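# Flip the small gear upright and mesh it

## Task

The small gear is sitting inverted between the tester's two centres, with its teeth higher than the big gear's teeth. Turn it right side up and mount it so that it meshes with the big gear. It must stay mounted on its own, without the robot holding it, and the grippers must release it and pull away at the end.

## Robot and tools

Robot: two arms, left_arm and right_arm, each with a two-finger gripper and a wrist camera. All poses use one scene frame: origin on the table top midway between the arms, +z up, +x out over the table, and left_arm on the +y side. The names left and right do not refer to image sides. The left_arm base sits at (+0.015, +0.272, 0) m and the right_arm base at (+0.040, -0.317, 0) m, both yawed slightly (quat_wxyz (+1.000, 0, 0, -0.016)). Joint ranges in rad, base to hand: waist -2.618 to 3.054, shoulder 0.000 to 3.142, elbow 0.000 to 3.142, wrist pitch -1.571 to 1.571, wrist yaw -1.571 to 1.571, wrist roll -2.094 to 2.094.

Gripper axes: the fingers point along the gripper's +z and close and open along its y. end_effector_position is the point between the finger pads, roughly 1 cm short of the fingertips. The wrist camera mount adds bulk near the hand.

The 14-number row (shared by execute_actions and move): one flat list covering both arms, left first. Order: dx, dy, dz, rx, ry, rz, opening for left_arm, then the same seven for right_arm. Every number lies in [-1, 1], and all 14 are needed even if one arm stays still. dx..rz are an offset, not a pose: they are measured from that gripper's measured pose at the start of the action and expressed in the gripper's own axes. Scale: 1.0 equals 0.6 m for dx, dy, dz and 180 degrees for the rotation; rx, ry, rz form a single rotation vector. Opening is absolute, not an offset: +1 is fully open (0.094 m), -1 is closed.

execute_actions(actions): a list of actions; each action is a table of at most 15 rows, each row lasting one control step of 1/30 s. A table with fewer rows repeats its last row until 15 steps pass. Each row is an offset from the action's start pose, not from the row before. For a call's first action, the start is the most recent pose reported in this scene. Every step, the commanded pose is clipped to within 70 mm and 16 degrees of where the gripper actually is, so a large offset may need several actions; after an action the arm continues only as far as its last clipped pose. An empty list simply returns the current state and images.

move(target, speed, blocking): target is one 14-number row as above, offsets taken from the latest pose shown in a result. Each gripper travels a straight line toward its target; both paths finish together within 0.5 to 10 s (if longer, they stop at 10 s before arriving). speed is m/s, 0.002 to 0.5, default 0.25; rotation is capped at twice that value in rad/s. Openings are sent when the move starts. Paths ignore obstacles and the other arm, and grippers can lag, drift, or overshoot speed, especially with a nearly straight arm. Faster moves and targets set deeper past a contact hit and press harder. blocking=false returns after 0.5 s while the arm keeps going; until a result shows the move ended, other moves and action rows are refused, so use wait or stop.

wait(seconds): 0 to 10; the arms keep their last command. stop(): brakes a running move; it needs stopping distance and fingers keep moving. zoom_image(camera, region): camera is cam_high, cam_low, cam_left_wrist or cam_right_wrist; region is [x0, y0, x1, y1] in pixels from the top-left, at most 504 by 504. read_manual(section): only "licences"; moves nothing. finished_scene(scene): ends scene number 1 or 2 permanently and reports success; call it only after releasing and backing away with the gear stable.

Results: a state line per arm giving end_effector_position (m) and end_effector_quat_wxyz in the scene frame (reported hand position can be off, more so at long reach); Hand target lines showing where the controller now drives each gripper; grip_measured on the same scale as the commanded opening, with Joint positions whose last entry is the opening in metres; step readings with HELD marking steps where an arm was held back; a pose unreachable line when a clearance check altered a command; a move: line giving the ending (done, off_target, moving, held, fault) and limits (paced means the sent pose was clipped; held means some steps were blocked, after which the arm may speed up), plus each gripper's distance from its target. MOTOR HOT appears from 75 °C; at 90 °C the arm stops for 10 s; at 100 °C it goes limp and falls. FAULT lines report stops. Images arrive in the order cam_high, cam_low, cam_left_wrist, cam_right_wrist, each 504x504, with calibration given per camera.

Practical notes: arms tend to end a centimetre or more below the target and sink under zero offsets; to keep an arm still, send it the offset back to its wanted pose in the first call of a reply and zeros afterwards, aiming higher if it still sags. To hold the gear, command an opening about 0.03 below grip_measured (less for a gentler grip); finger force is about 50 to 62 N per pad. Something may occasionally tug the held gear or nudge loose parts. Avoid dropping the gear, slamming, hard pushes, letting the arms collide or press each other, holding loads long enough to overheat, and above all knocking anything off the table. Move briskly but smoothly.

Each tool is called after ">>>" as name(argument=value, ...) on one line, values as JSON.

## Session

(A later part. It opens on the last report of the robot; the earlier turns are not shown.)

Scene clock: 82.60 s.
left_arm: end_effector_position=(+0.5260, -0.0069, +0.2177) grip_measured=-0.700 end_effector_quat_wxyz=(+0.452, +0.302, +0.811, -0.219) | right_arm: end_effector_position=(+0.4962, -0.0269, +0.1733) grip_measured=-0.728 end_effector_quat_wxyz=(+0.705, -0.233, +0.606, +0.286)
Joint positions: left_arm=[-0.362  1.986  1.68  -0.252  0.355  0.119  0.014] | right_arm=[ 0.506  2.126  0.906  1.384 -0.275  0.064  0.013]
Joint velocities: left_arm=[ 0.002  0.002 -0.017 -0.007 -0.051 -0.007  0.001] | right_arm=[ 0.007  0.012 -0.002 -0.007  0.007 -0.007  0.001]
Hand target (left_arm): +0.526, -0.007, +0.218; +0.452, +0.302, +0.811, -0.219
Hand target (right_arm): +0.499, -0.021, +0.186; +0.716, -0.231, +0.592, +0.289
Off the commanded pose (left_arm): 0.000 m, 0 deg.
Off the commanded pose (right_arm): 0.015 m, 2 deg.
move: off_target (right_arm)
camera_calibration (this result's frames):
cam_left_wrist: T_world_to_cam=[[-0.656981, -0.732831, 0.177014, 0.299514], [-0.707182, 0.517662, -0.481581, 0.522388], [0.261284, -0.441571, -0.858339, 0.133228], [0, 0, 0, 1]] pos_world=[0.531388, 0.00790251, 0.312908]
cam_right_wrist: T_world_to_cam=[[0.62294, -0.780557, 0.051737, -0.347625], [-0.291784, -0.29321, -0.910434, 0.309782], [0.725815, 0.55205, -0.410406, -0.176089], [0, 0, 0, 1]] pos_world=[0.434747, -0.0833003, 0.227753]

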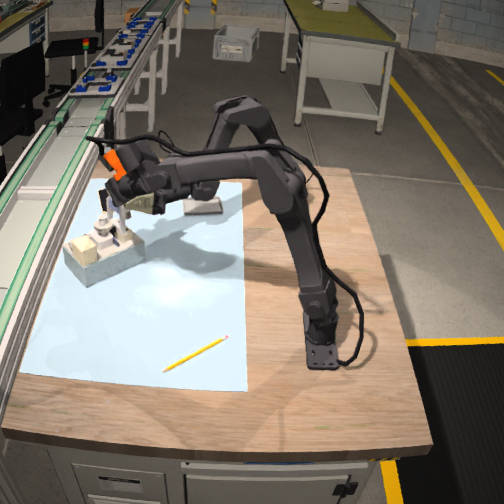

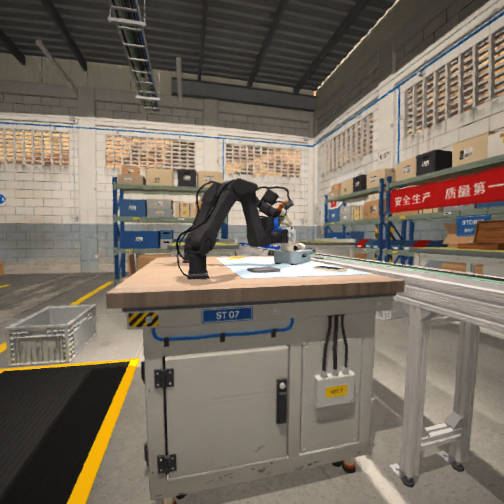

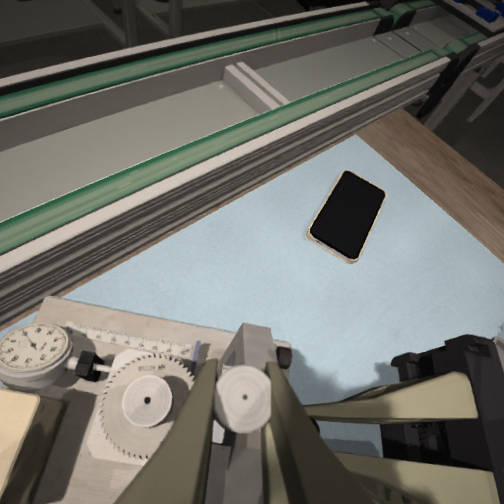

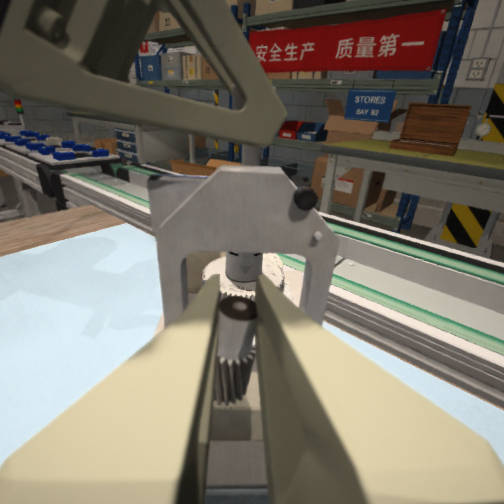

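>>> move(target=[0,0,0,0,0,0,-0.76, 0.05,-0.004,0.008,0,-0.008,0,-0.77], speed=0.02)

>>> zoom_image(camera="cam_high", region=[70, 170, 190, 270])

Scene clock: 84.47 s.
left_arm: end_effector_position=(+0.5260, -0.0069, +0.2177) grip_measured=-0.700 end_effector_quat_wxyz=(+0.452, +0.302, +0.811, -0.219) | right_arm: end_effector_position=(+0.4963, -0.0260, +0.1512) grip_measured=-0.728 end_effector_quat_wxyz=(+0.720, -0.233, +0.586, +0.290)
Joint positions: left_arm=[-0.362  1.986  1.68  -0.252  0.355  0.119  0.014] | right_arm=[ 0.506  2.253  0.921  1.546 -0.279  0.064  0.013]
Joint velocities: left_arm=[-0.007 -0.007 -0.007 -0.022 -0.051 -0.037  0.   ] | right_arm=[-0.017  0.002  0.012  0.007  0.007  0.022 -0.   ]
Hand target (left_arm): +0.526, -0.007, +0.218; +0.452, +0.302, +0.811, -0.219
Hand target (right_arm): +0.504, -0.022, +0.144; +0.712, -0.229, +0.597, +0.289
Off the commanded pose (left_arm): 0.000 m, 0 deg.
Off the commanded pose (right_arm): 0.011 m, 2 deg.
move: off_target (right_arm)
camera_calibration (this result's frames):
cam_left_wrist: T_world_to_cam=[[-0.656981, -0.732831, 0.177014, 0.299514], [-0.707182, 0.517662, -0.481581, 0.522388], [0.261284, -0.441571, -0.858339, 0.133228], [0, 0, 0, 1]] pos_world=[0.531388, 0.00790251, 0.312908]
cam_right_wrist: T_world_to_cam=[[0.623984, -0.778972, 0.0620203, -0.347846], [-0.2498, -0.274041, -0.92871, 0.272366], [0.740435, 0.564007, -0.365585, -0.199482], [0, 0, 0, 1]] pos_world=[0.432791, -0.0838137, 0.201594]

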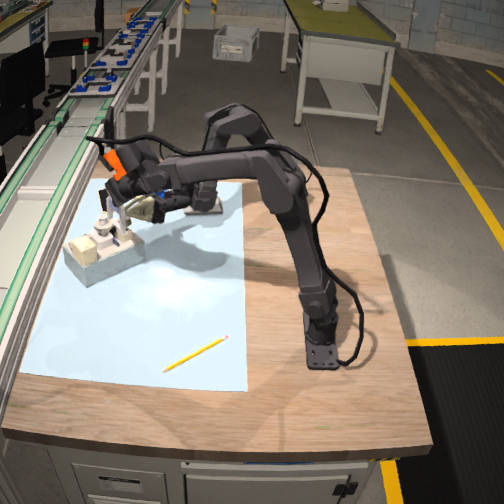

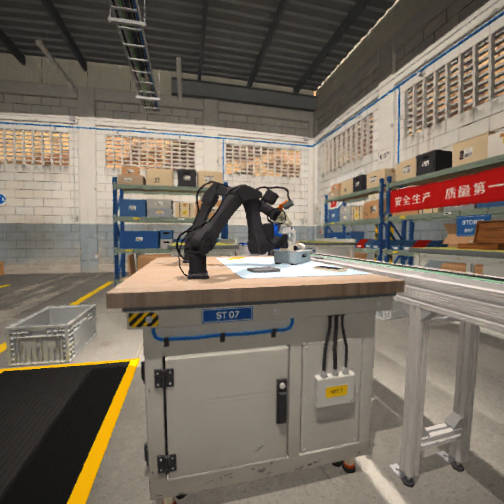

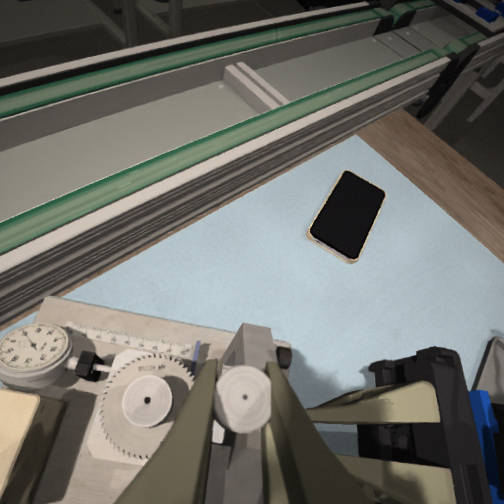

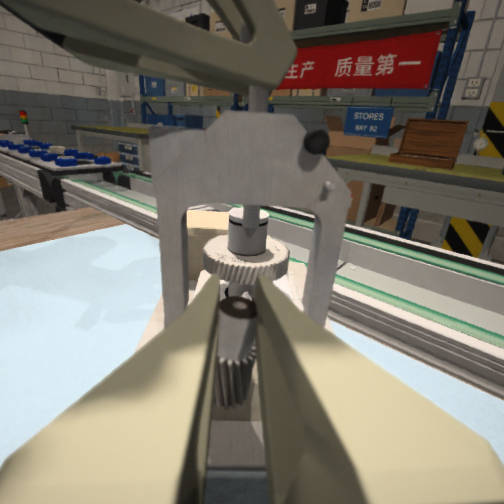

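Region (70, 170, 190, 270) of cam_high's 504x504 image, scaled by 4.200, with more detail than that image has.

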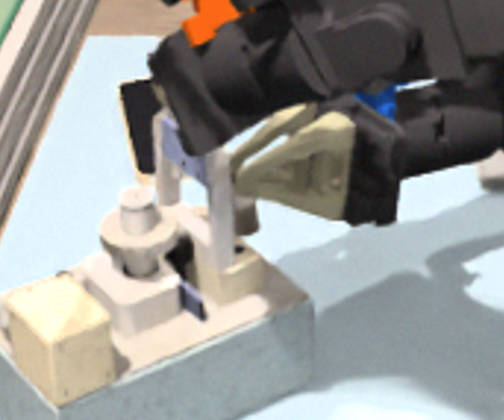

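>>> move(target=[0,0,0,0,0,0,-0.76, 0.006,0,0,0,0.03,0,-0.70], speed=0.02)

Scene clock: 87.23 s.
left_arm: end_effector_position=(+0.5260, -0.0069, +0.2177) grip_measured=-0.700 end_effector_quat_wxyz=(+0.452, +0.302, +0.811, -0.218) | right_arm: end_effector_position=(+0.4990, -0.0240, +0.1518) grip_measured=-0.697 end_effector_quat_wxyz=(+0.701, -0.241, +0.608, +0.282)
Joint positions: left_arm=[-0.362  1.986  1.68  -0.252  0.355  0.12   0.014] | right_arm=[ 0.506  2.196  0.921  1.425 -0.282  0.047  0.014]
Joint velocities: left_arm=[-0.012 -0.007 -0.002  0.081 -0.081 -0.022 -0.   ] | right_arm=[ 0.012 -0.022  0.012 -0.051 -0.007  0.022 -0.   ]
Hand target (left_arm): +0.526, -0.007, +0.218; +0.452, +0.302, +0.811, -0.218
Hand target (right_arm): +0.497, -0.025, +0.148; +0.692, -0.246, +0.619, +0.278
Off the commanded pose (left_arm): 0.000 m, 0 deg.
Off the commanded pose (right_arm): 0.005 m, 2 deg.
move: done
camera_calibration (this result's frames):
cam_left_wrist: T_world_to_cam=[[-0.657163, -0.732747, 0.176689, 0.299681], [-0.706968, 0.517906, -0.481632, 0.522289], [0.261406, -0.441424, -0.858377, 0.133173], [0, 0, 0, 1]] pos_world=[0.531368, 0.0078797, 0.312913]
cam_right_wrist: T_world_to_cam=[[0.626974, -0.776234, 0.0660696, -0.350066], [-0.291654, -0.31252, -0.904029, 0.29038], [0.722386, 0.547533, -0.422333, -0.185107], [0, 0, 0, 1]] pos_world=[0.437891, -0.0796309, 0.207464]

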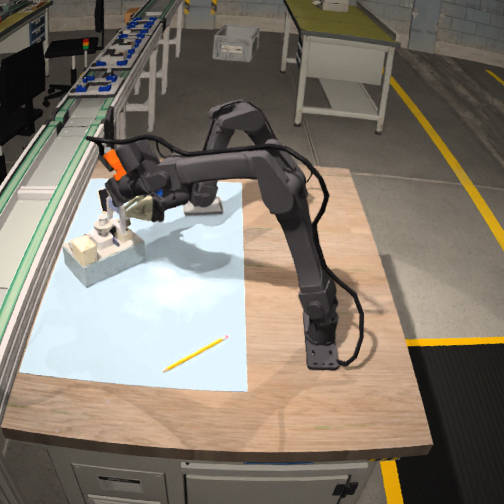

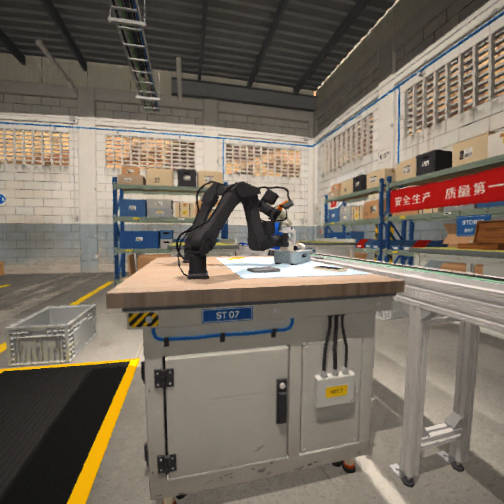

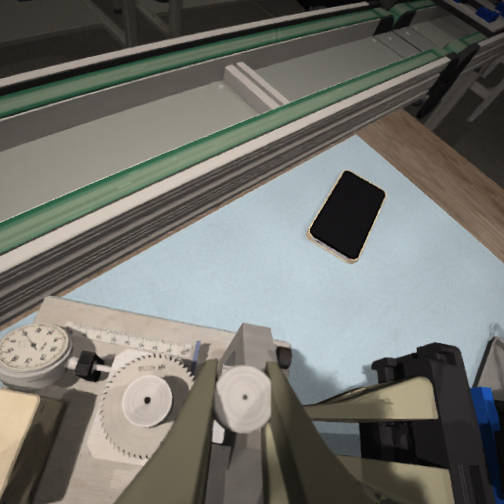

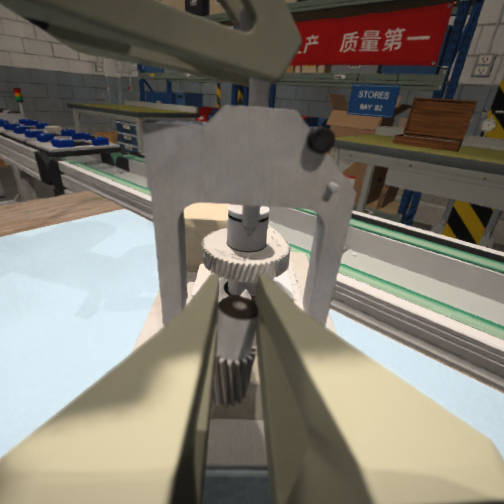

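>>> move(target=[0,0,0,0,0,0,-0.76, 0.012,0,-0.012,0,0.06,0,-0.70], speed=0.03)

Scene clock: 91.10 s.
left_arm: end_effector_position=(+0.5260, -0.0069, +0.2177) grip_measured=-0.700 end_effector_quat_wxyz=(+0.452, +0.302, +0.811, -0.218) | right_arm: end_effector_position=(+0.4994, -0.0236, +0.1521) grip_measured=-0.697 end_effector_quat_wxyz=(+0.656, -0.262, +0.658, +0.262)
Joint positions: left_arm=[-0.362  1.986  1.68  -0.252  0.355  0.12   0.014] | right_arm=[ 0.506  2.065  0.921  1.141 -0.284  0.001  0.014]
Joint velocities: left_arm=[-0.007  0.002  0.022 -0.007 -0.007  0.007  0.   ] | right_arm=[-0.002 -0.007  0.002 -0.007  0.095  0.022  0.001]
Hand target (left_arm): +0.526, -0.007, +0.218; +0.452, +0.302, +0.811, -0.218
Hand target (right_arm): +0.495, -0.028, +0.144; +0.642, -0.267, +0.671, +0.258
Off the commanded pose (left_arm): 0.000 m, 0 deg.
Off the commanded pose (right_arm): 0.011 m, 2 deg.
move: off_target (right_arm)
camera_calibration (this result's frames):
cam_left_wrist: T_world_to_cam=[[-0.657163, -0.732747, 0.176689, 0.299681], [-0.706968, 0.517906, -0.481632, 0.522289], [0.261406, -0.441424, -0.858377, 0.133173], [0, 0, 0, 1]] pos_world=[0.531368, 0.0078797, 0.312913]
cam_right_wrist: T_world_to_cam=[[0.632971, -0.769951, 0.0807715, -0.355089], [-0.382857, -0.401999, -0.831755, 0.323341], [0.672881, 0.495553, -0.549235, -0.142715], [0, 0, 0, 1]] pos_world=[0.444584, -0.0726955, 0.219238]

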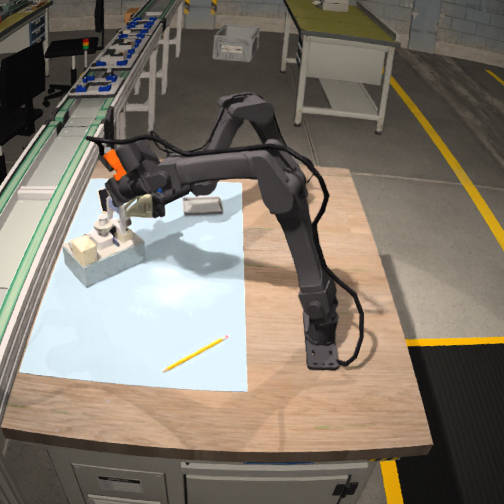

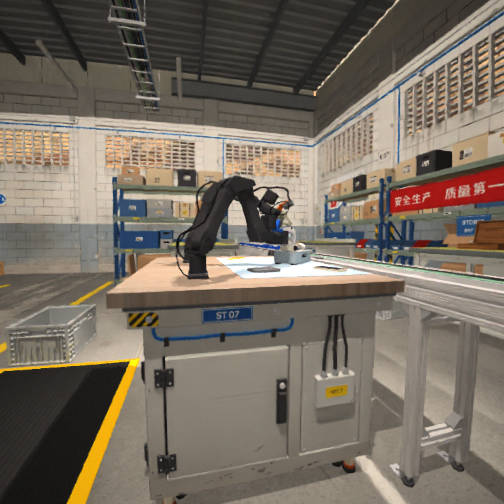

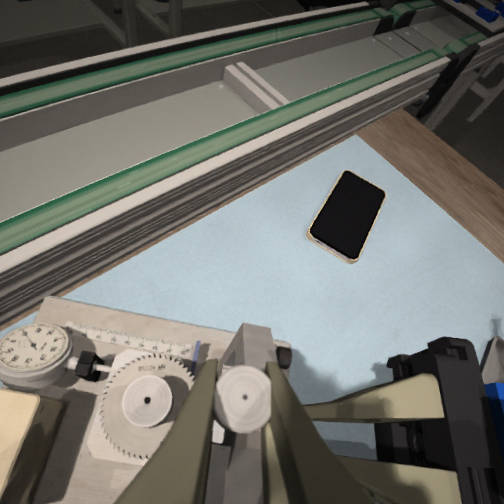

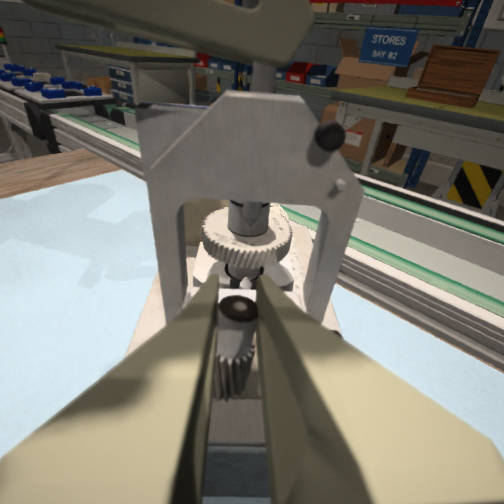

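>>> move(target=[0,0,0,0,0,0,-0.76, -0.012,0,0,0,0,0,-0.5], speed=0.03)

>>> move(target=[0,0,0,0,0,0,-0.76, 0.0,-0.003,-0.02,0,-0.006,0,-0.5], speed=0.03)

Scene clock: 92.07 s.
left_arm: end_effector_position=(+0.5260, -0.0069, +0.2177) grip_measured=-0.700 end_effector_quat_wxyz=(+0.452, +0.302, +0.811, -0.218) | right_arm: end_effector_position=(+0.4994, -0.0236, +0.1478) grip_measured=-0.503 end_effector_quat_wxyz=(+0.649, -0.262, +0.664, +0.261)
Joint positions: left_arm=[-0.362  1.986  1.68  -0.252  0.355  0.12   0.014] | right_arm=[ 0.506  2.065  0.921  1.122 -0.284  0.     0.023]
Joint velocities: left_arm=[ 0.012  0.002  0.012 -0.007 -0.066  0.022  0.   ] | right_arm=[-0.007  0.007 -0.007 -0.022 -0.007 -0.051 -0.002]
Hand target (left_arm): +0.526, -0.007, +0.218; +0.452, +0.302, +0.811, -0.218
Hand target (right_arm): +0.499, -0.024, +0.159; +0.656, -0.262, +0.658, +0.262
Off the commanded pose (left_arm): 0.000 m, 0 deg.
Off the commanded pose (right_arm): 0.012 m, 1 deg.
move: off_target (right_arm)
camera_calibration (this result's frames):
cam_left_wrist: T_world_to_cam=[[-0.657163, -0.732747, 0.176689, 0.299681], [-0.706968, 0.517906, -0.481632, 0.522289], [0.261406, -0.441424, -0.858377, 0.133173], [0, 0, 0, 1]] pos_world=[0.531368, 0.0078797, 0.312913]
cam_right_wrist: T_world_to_cam=[[0.63424, -0.769264, 0.0772782, -0.354827], [-0.396103, -0.409154, -0.822007, 0.324721], [0.663959, 0.490739, -0.56421, -0.138471], [0, 0, 0, 1]] pos_world=[0.445608, -0.0721417, 0.216216]

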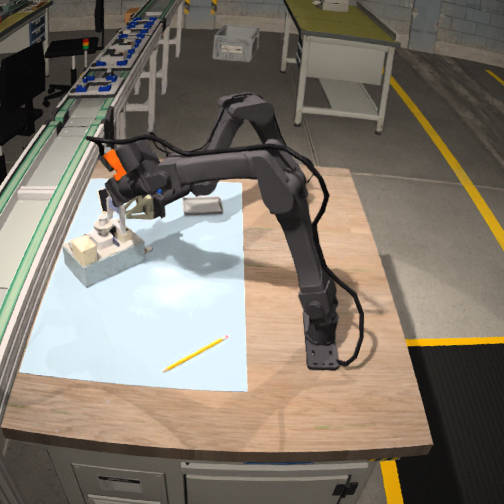

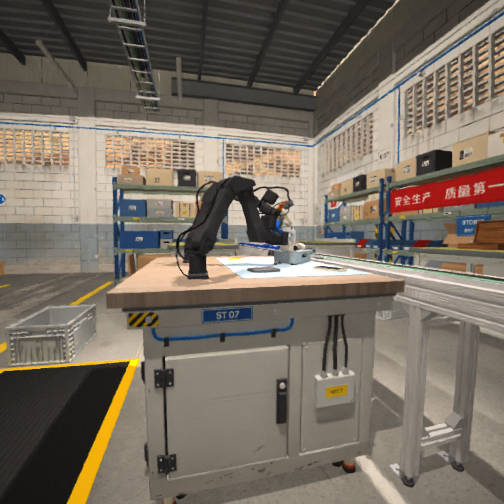

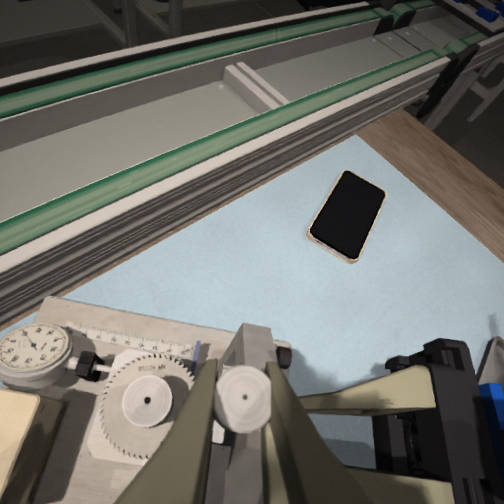

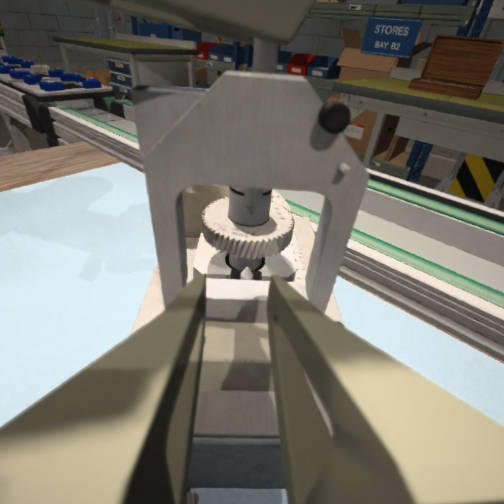

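Scene clock: 92.77 s.
left_arm: end_effector_position=(+0.5260, -0.0069, +0.2177) grip_measured=-0.700 end_effector_quat_wxyz=(+0.452, +0.302, +0.811, -0.218) | right_arm: end_effector_position=(+0.4920, -0.0264, +0.1426) grip_measured=-0.503 end_effector_quat_wxyz=(+0.649, -0.264, +0.663, +0.263)
Joint positions: left_arm=[-0.362  1.986  1.68  -0.252  0.355  0.12   0.014] | right_arm=[ 0.506  2.065  0.884  1.162 -0.289  0.     0.023]
Joint velocities: left_arm=[-0.002  0.002  0.007  0.037 -0.037 -0.037  0.001] | right_arm=[ 0.012  0.017  0.007  0.037 -0.066  0.007  0.   ]
Hand target (left_arm): +0.526, -0.007, +0.218; +0.452, +0.302, +0.811, -0.218
Hand target (right_arm): +0.492, -0.033, +0.148; +0.656, -0.260, +0.658, +0.263
Off the commanded pose (left_arm): 0.000 m, 0 deg.
Off the commanded pose (right_arm): 0.009 m, 1 deg.
move: done
camera_calibration (this result's frames):
cam_left_wrist: T_world_to_cam=[[-0.657163, -0.732747, 0.176689, 0.299681], [-0.706968, 0.517906, -0.481632, 0.522289], [0.261406, -0.441424, -0.858377, 0.133173], [0, 0, 0, 1]] pos_world=[0.531368, 0.0078797, 0.312913]
cam_right_wrist: T_world_to_cam=[[0.637893, -0.766199, 0.0776712, -0.35371], [-0.392436, -0.410175, -0.823256, 0.314728], [0.662637, 0.494668, -0.562331, -0.13465], [0, 0, 0, 1]] pos_world=[0.438363, -0.0753118, 0.210857]

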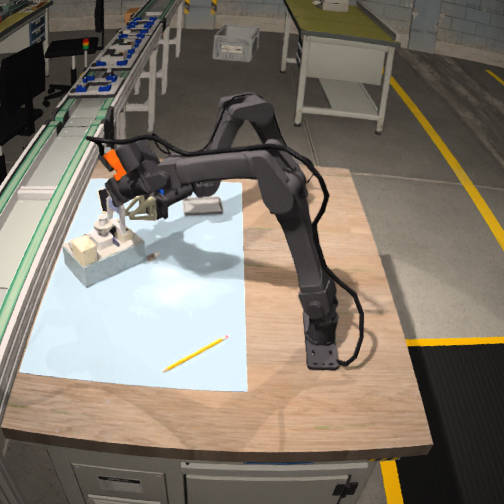

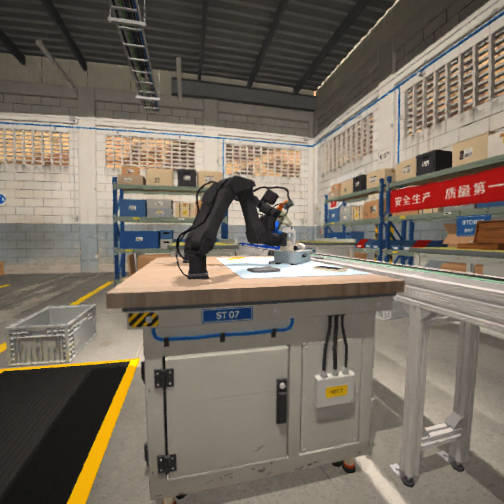

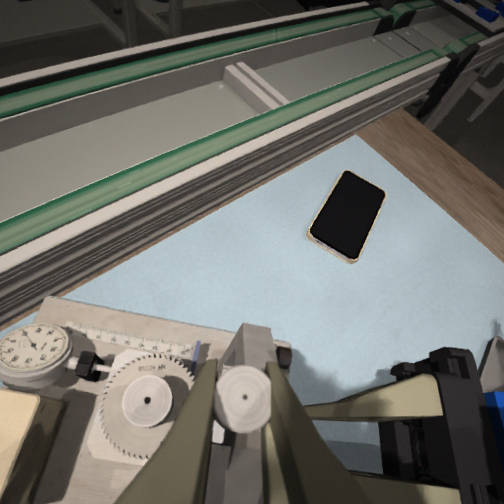

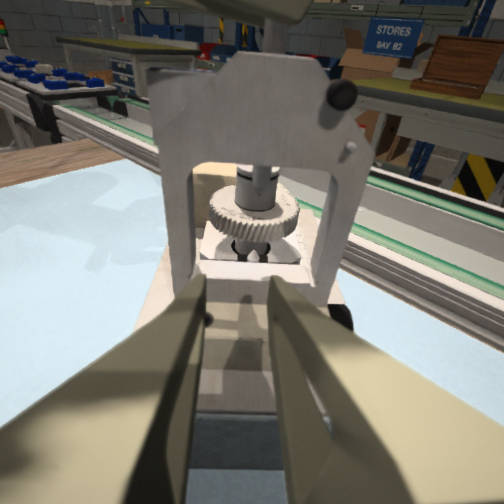

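>>> move(target=[0,0,0,0,0,0,-0.76, 0.02,0.05,-0.2,0,0.25,0,-0.3], speed=0.3)

>>> zoom_image(camera="cam_high", region=[100, 210, 200, 300])

Scene clock: 95.10 s.
left_arm: end_effector_position=(+0.5260, -0.0069, +0.2177) grip_measured=-0.700 end_effector_quat_wxyz=(+0.452, +0.302, +0.811, -0.218) | right_arm: end_effector_position=(+0.3813, -0.0950, +0.1159) grip_measured=-0.303 end_effector_quat_wxyz=(+0.329, -0.336, +0.872, +0.139)
Joint positions: left_arm=[-0.362  1.986  1.68  -0.252  0.355  0.12   0.014] | right_arm=[ 0.527  1.519  0.955 -0.294 -0.181 -0.172  0.033]
Joint velocities: left_arm=[-0.002  0.002 -0.012 -0.095 -0.037 -0.037 -0.   ] | right_arm=[-0.012  0.002  0.002 -0.022  0.022  0.022  0.001]
Hand target (left_arm): +0.526, -0.007, +0.218; +0.452, +0.302, +0.811, -0.218
Hand target (right_arm): +0.385, -0.088, +0.134; +0.347, -0.344, +0.861, +0.140
Off the commanded pose (left_arm): 0.000 m, 0 deg.
Off the commanded pose (right_arm): 0.019 m, 3 deg.
move: off_target (right_arm)
camera_calibration (this result's frames):
cam_left_wrist: T_world_to_cam=[[-0.657163, -0.732747, 0.176689, 0.299681], [-0.706968, 0.517906, -0.481632, 0.522289], [0.261406, -0.441424, -0.858377, 0.133173], [0, 0, 0, 1]] pos_world=[0.531368, 0.0078797, 0.312913]
cam_right_wrist: T_world_to_cam=[[0.684913, -0.723582, 0.085577, -0.348348], [-0.709871, -0.689142, -0.145489, 0.237154], [0.164248, 0.0388988, -0.985652, 0.153395], [0, 0, 0, 1]] pos_world=[0.381742, -0.0945928, 0.215508]

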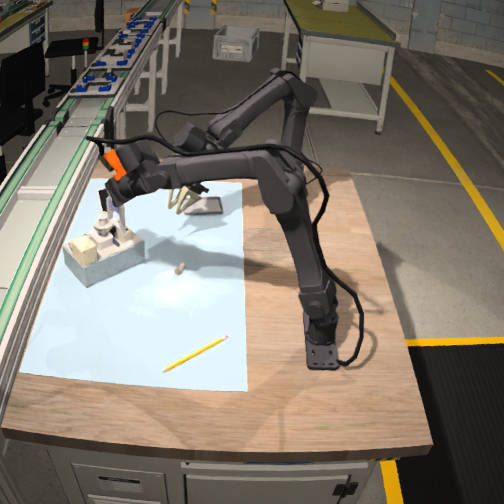

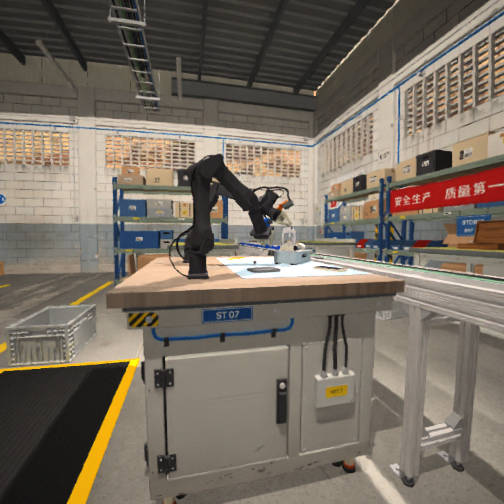

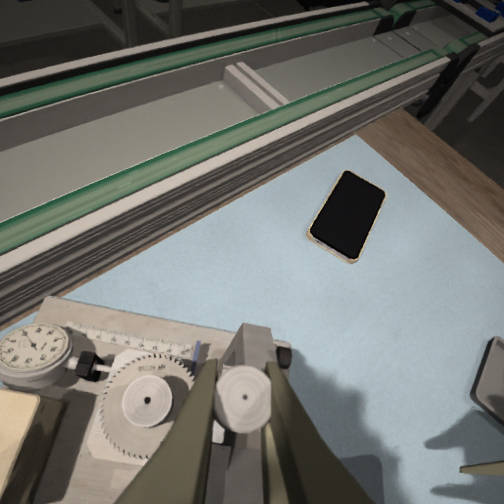

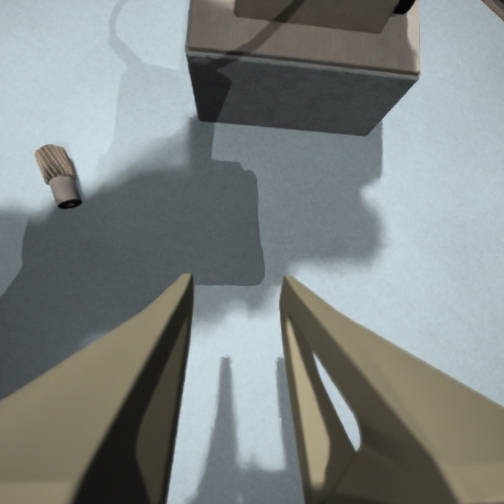

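Region (100, 210, 200, 300) of cam_high's 504x504 image, scaled by 5.040, with more detail than that image has; it fills the top 454 rows of this view, and the rest is white.

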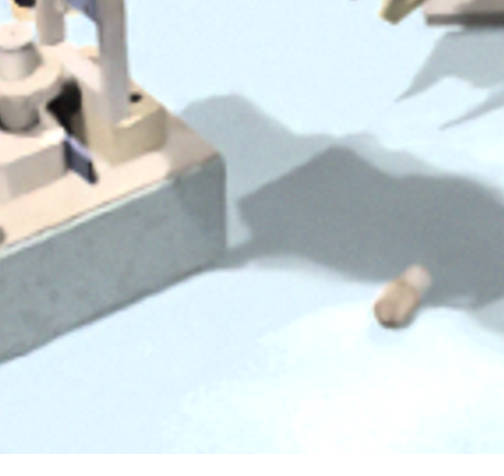

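>>> wait(seconds=0)

Scene clock: 95.43 s.
left_arm: end_effector_position=(+0.5260, -0.0069, +0.2177) grip_measured=-0.700 end_effector_quat_wxyz=(+0.452, +0.302, +0.811, -0.218) | right_arm: end_effector_position=(+0.3810, -0.0952, +0.1155) grip_measured=-0.303 end_effector_quat_wxyz=(+0.328, -0.336, +0.872, +0.139)
Joint positions: left_arm=[-0.362  1.986  1.68  -0.252  0.355  0.12   0.014] | right_arm=[ 0.527  1.519  0.955 -0.296 -0.18  -0.173  0.033]
Joint velocities: left_arm=[-0.007  0.002 -0.012  0.007  0.022  0.007  0.   ] | right_arm=[ 0.007 -0.002 -0.012 -0.007 -0.066 -0.007  0.001]
Hand target (left_arm): +0.526, -0.007, +0.218; +0.452, +0.302, +0.811, -0.218
Hand target (right_arm): +0.385, -0.088, +0.134; +0.347, -0.344, +0.861, +0.140
Off the commanded pose (left_arm): 0.000 m, 0 deg.
Off the commanded pose (right_arm): 0.019 m, 3 deg.
camera_calibration (this result's frames):
cam_left_wrist: T_world_to_cam=[[-0.657163, -0.732747, 0.176689, 0.299681], [-0.706968, 0.517906, -0.481632, 0.522289], [0.261406, -0.441424, -0.858377, 0.133173], [0, 0, 0, 1]] pos_world=[0.531368, 0.0078797, 0.312913]
cam_right_wrist: T_world_to_cam=[[0.685055, -0.723443, 0.0856154, -0.348342], [-0.710044, -0.689361, -0.143594, 0.236585], [0.162902, 0.0375795, -0.985926, 0.153557], [0, 0, 0, 1]] pos_world=[0.381604, -0.0946829, 0.215191]

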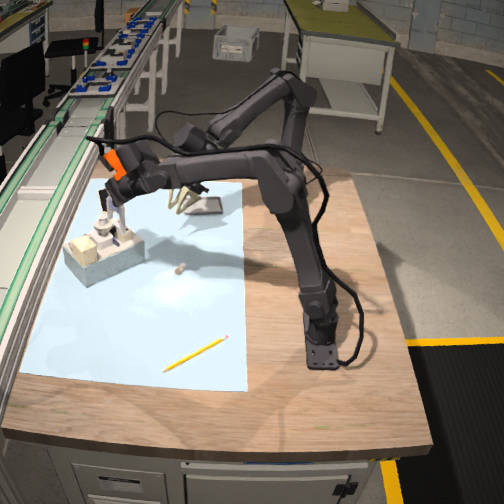

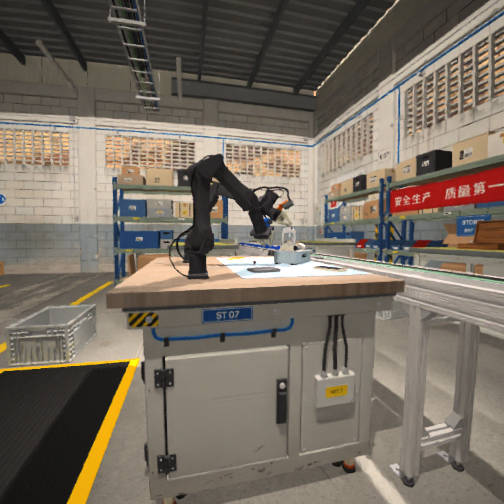

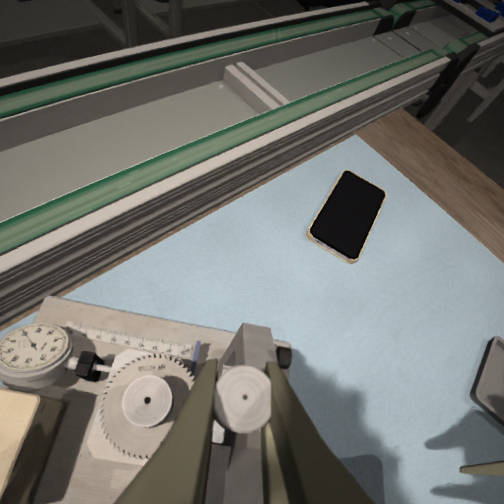

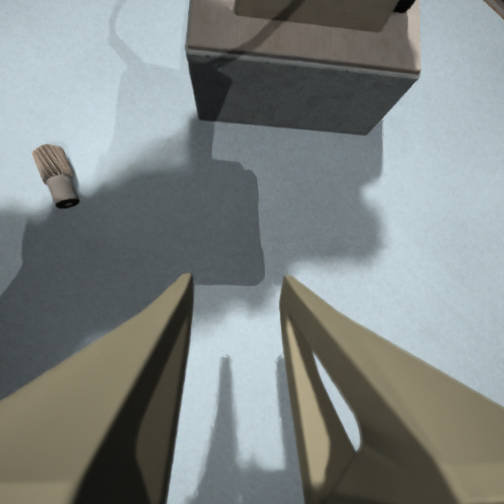

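>>> move(target=[-0.02,0,-0.01,0,0,0,0.2, 0,0,0,0,0,0,-0.3])

>>> move(target=[-0.05,0.1,-0.3,0,0,0,0.2, 0,0,0,0,0,0,-0.3], speed=0.3)

>>> move(target=[0,0,0,0,0,0,0.2, -0.061,0.198,0.14,-0.041,0.225,-0.127,-0.3], speed=0.3)

Scene clock: 97.33 s.
left_arm: end_effector_position=(+0.5242, -0.0061, +0.2199) grip_measured=+0.197 end_effector_quat_wxyz=(+0.444, +0.302, +0.815, -0.218) | right_arm: end_effector_position=(+0.3810, -0.0952, +0.1155) grip_measured=-0.303 end_effector_quat_wxyz=(+0.328, -0.336, +0.872, +0.139)
Joint positions: left_arm=[-0.362  1.986  1.703 -0.293  0.355  0.12   0.056] | right_arm=[ 0.527  1.519  0.955 -0.296 -0.18  -0.173  0.033]
Joint velocities: left_arm=[ 0.022 -0.012  0.007 -0.11   0.022 -0.051 -0.001] | right_arm=[-0.007 -0.002 -0.012 -0.081 -0.095 -0.081  0.   ]
Hand target (left_arm): +0.527, -0.006, +0.231; +0.452, +0.302, +0.810, -0.218
Hand target (right_arm): +0.381, -0.095, +0.116; +0.328, -0.336, +0.872, +0.139
Off the commanded pose (left_arm): 0.012 m, 1 deg.
Off the commanded pose (right_arm): 0.000 m, 0 deg.
move: off_target (left_arm)
camera_calibration (this result's frames):
cam_left_wrist: T_world_to_cam=[[-0.654313, -0.733927, 0.182278, 0.295908], [-0.714763, 0.52149, -0.466006, 0.522297], [0.246958, -0.4352, -0.865802, 0.145132], [0, 0, 0, 1]] pos_world=[0.531093, 0.00796336, 0.315111]
cam_right_wrist: T_world_to_cam=[[0.685055, -0.723443, 0.0856154, -0.348342], [-0.710044, -0.689361, -0.143594, 0.236585], [0.162902, 0.0375795, -0.985926, 0.153557], [0, 0, 0, 1]] pos_world=[0.381604, -0.0946829, 0.215191]

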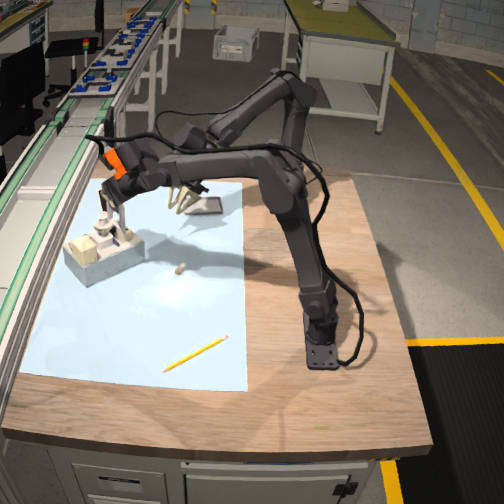

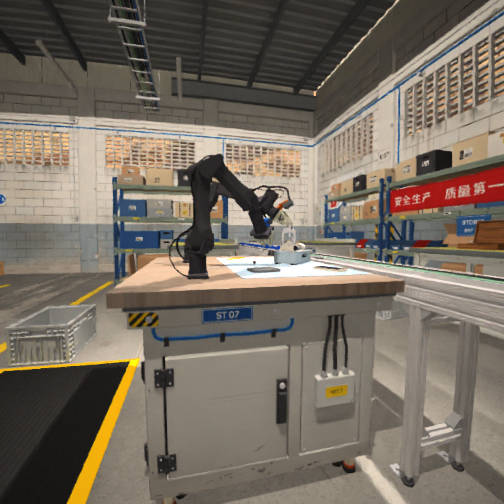

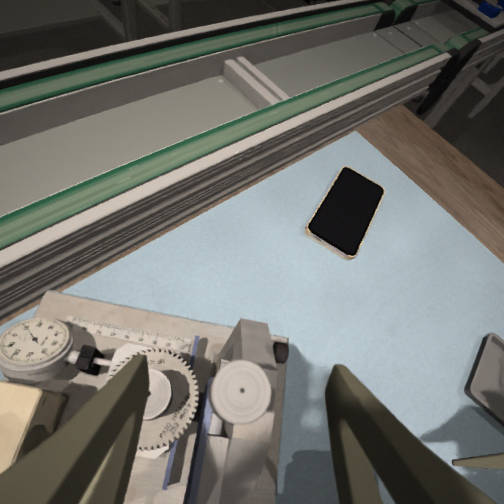

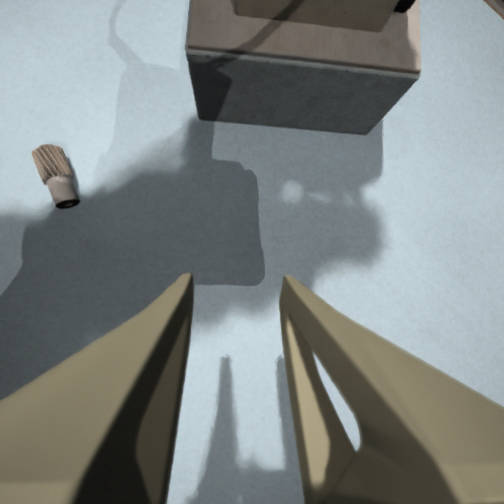

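Scene clock: 98.77 s.
left_arm: end_effector_position=(+0.4744, +0.1457, +0.3153) grip_measured=+0.197 end_effector_quat_wxyz=(+0.432, +0.293, +0.825, -0.217) | right_arm: end_effector_position=(+0.3810, -0.0952, +0.1155) grip_measured=-0.303 end_effector_quat_wxyz=(+0.328, -0.336, +0.872, +0.139)
Joint positions: left_arm=[-0.02   1.733  1.805 -0.784  0.617  0.339  0.056] | right_arm=[ 0.527  1.519  0.955 -0.296 -0.18  -0.173  0.033]
Joint velocities: left_arm=[ 0.007 -0.007  0.012 -0.066  0.051 -0.066 -0.   ] | right_arm=[ 0.017  0.007 -0.017 -0.022 -0.007  0.022  0.   ]
Hand target (left_arm): +0.472, +0.143, +0.330; +0.443, +0.301, +0.816, -0.219
Hand target (right_arm): +0.381, -0.095, +0.116; +0.328, -0.336, +0.872, +0.139
Off the commanded pose (left_arm): 0.018 m, 2 deg.
Off the commanded pose (right_arm): 0.000 m, 0 deg.
move: off_target (left_arm)
camera_calibration (this result's frames):
cam_left_wrist: T_world_to_cam=[[-0.635694, -0.745939, 0.198666, 0.345108], [-0.738058, 0.511907, -0.439569, 0.456109], [0.226193, -0.426059, -0.875963, 0.317828], [0, 0, 0, 1]] pos_world=[0.484127, 0.159358, 0.410336]
cam_right_wrist: T_world_to_cam=[[0.685055, -0.723443, 0.0856154, -0.348342], [-0.710044, -0.689361, -0.143594, 0.236585], [0.162902, 0.0375795, -0.985926, 0.153557], [0, 0, 0, 1]] pos_world=[0.381604, -0.0946829, 0.215191]

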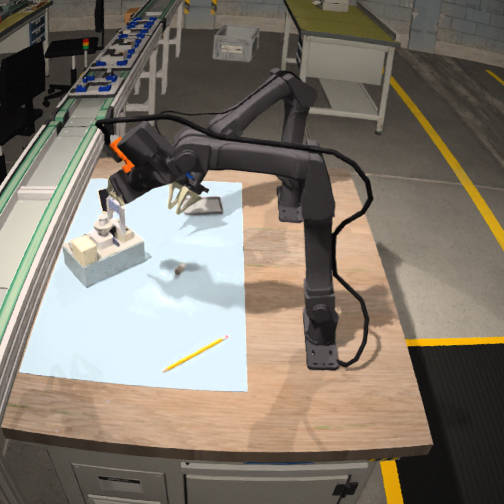

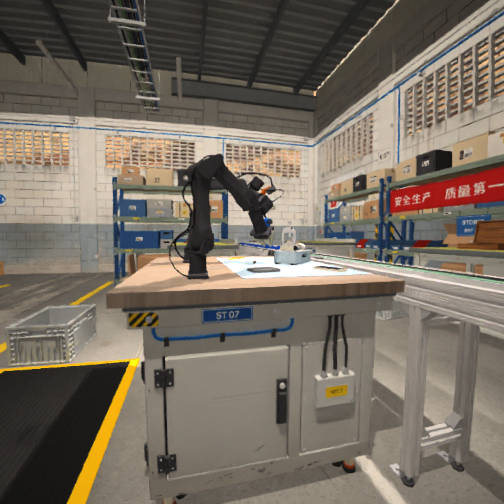

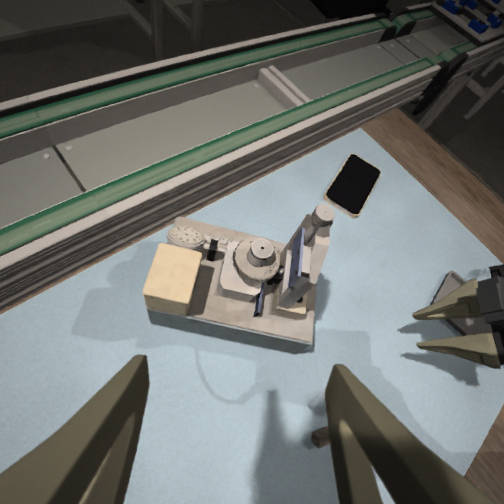

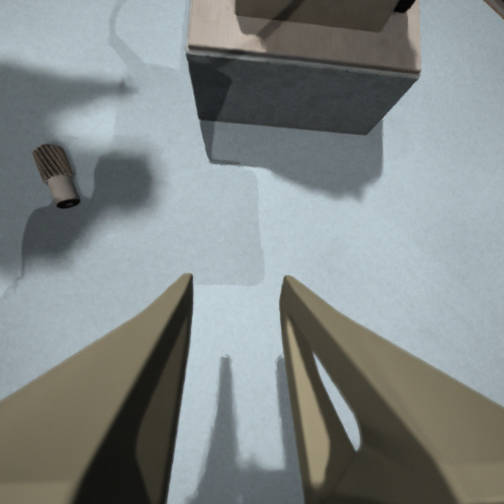

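Scene clock: 101.13 s.
left_arm: end_effector_position=(+0.4746, +0.1460, +0.3152) grip_measured=+0.197 end_effector_quat_wxyz=(+0.432, +0.292, +0.826, -0.216) | right_arm: end_effector_position=(+0.3576, +0.0461, +0.0705) grip_measured=-0.303 end_effector_quat_wxyz=(-0.002, -0.540, +0.842, +0.005)
Joint positions: left_arm=[-0.02   1.733  1.805 -0.784  0.614  0.339  0.056] | right_arm=[ 0.877  2.525  2.475 -1.522 -0.011 -0.294  0.033]
Joint velocities: left_arm=[-0.002  0.002  0.007 -0.037 -0.051  0.007 -0.   ] | right_arm=[-0.012  0.032 -0.002 -0.051  0.022  0.037 -0.001]
Hand target (left_arm): +0.474, +0.146, +0.315; +0.432, +0.293, +0.825, -0.217
Hand target (right_arm): +0.359, +0.050, +0.078; +0.008, -0.546, +0.838, +0.005
Off the commanded pose (left_arm): 0.000 m, 0 deg.
Off the commanded pose (right_arm): 0.011 m, 1 deg.
move: off_target (right_arm)
camera_calibration (this result's frames):
cam_left_wrist: T_world_to_cam=[[-0.634417, -0.747335, 0.1975, 0.345469], [-0.738909, 0.511285, -0.438864, 0.456292], [0.226999, -0.424357, -0.87658, 0.31735], [0, 0, 0, 1]] pos_world=[0.484292, 0.159556, 0.410203]
cam_right_wrist: T_world_to_cam=[[0.938442, -0.340222, 0.0597918, -0.332617], [-0.31535, -0.773126, 0.550301, 0.12477], [-0.140998, -0.535281, -0.832823, 0.23192], [0, 0, 0, 1]] pos_world=[0.384188, 0.107442, 0.144375]

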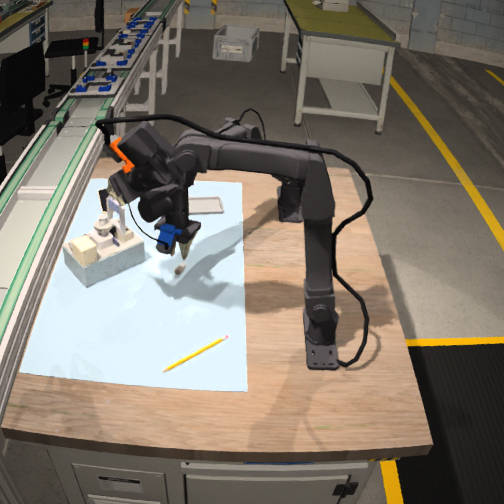

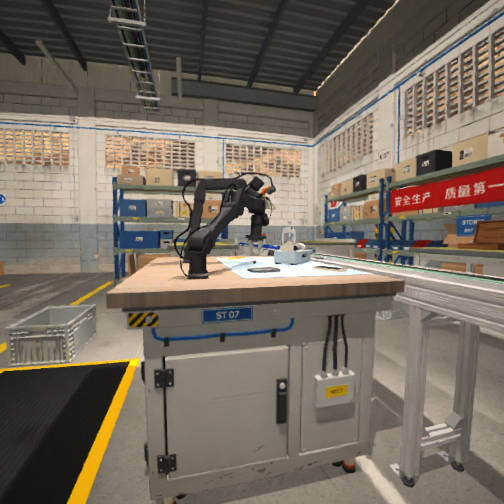

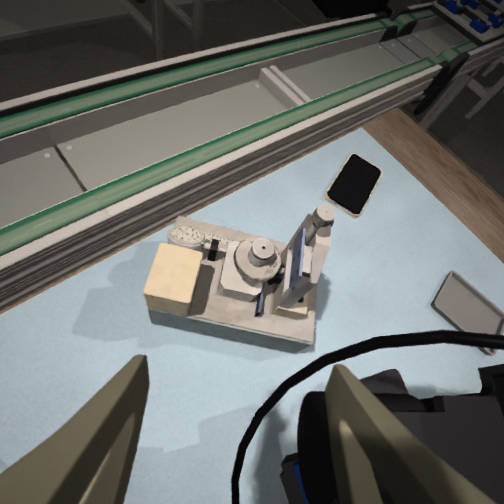

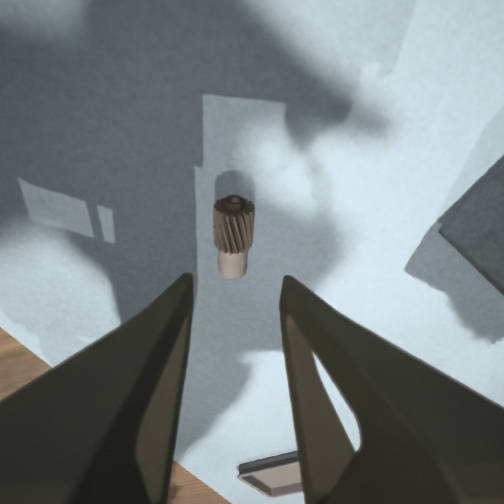

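>>> execute_actions(actions=[])

Scene clock: 103.23 s.
left_arm: end_effector_position=(+0.4746, +0.1460, +0.3152) grip_measured=+0.197 end_effector_quat_wxyz=(+0.432, +0.292, +0.826, -0.216) | right_arm: end_effector_position=(+0.3574, +0.0459, +0.0704) grip_measured=-0.303 end_effector_quat_wxyz=(-0.003, -0.540, +0.842, +0.005)
Joint positions: left_arm=[-0.02   1.733  1.805 -0.784  0.614  0.339  0.056] | right_arm=[ 0.877  2.526  2.475 -1.524 -0.011 -0.294  0.033]
Joint velocities: left_arm=[-0.007 -0.007  0.007  0.066  0.007  0.037  0.   ] | right_arm=[ 0.017 -0.032 -0.002  0.022 -0.139  0.051 -0.   ]
Hand target (left_arm): +0.474, +0.146, +0.315; +0.432, +0.293, +0.825, -0.217
Hand target (right_arm): +0.359, +0.050, +0.078; +0.008, -0.546, +0.838, +0.005
Off the commanded pose (left_arm): 0.000 m, 0 deg.
Off the commanded pose (right_arm): 0.011 m, 1 deg.
camera_calibration (this result's frames):
cam_left_wrist: T_world_to_cam=[[-0.634417, -0.747335, 0.1975, 0.345469], [-0.738909, 0.511285, -0.438864, 0.456292], [0.226999, -0.424357, -0.87658, 0.31735], [0, 0, 0, 1]] pos_world=[0.484292, 0.159556, 0.410203]
cam_right_wrist: T_world_to_cam=[[0.938502, -0.340154, 0.0592313, -0.332479], [-0.314793, -0.772496, 0.551502, 0.124249], [-0.14184, -0.536232, -0.832068, 0.231986], [0, 0, 0, 1]] pos_world=[0.38405, 0.107286, 0.144198]

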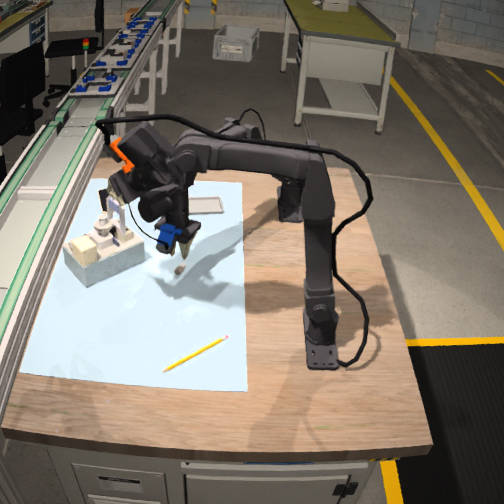

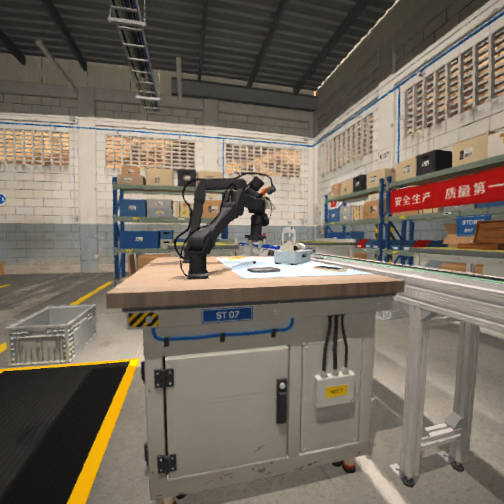

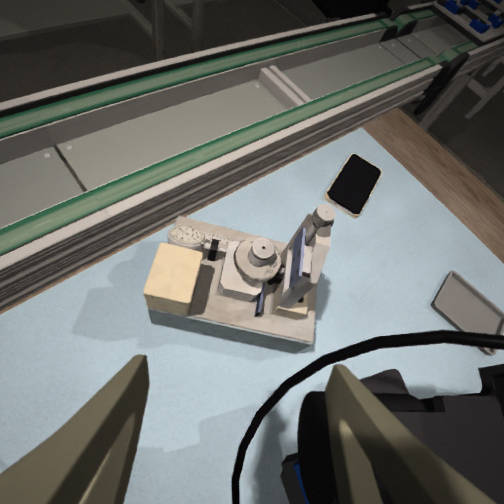

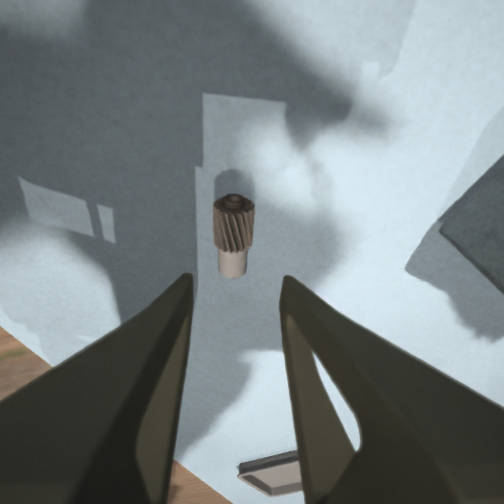

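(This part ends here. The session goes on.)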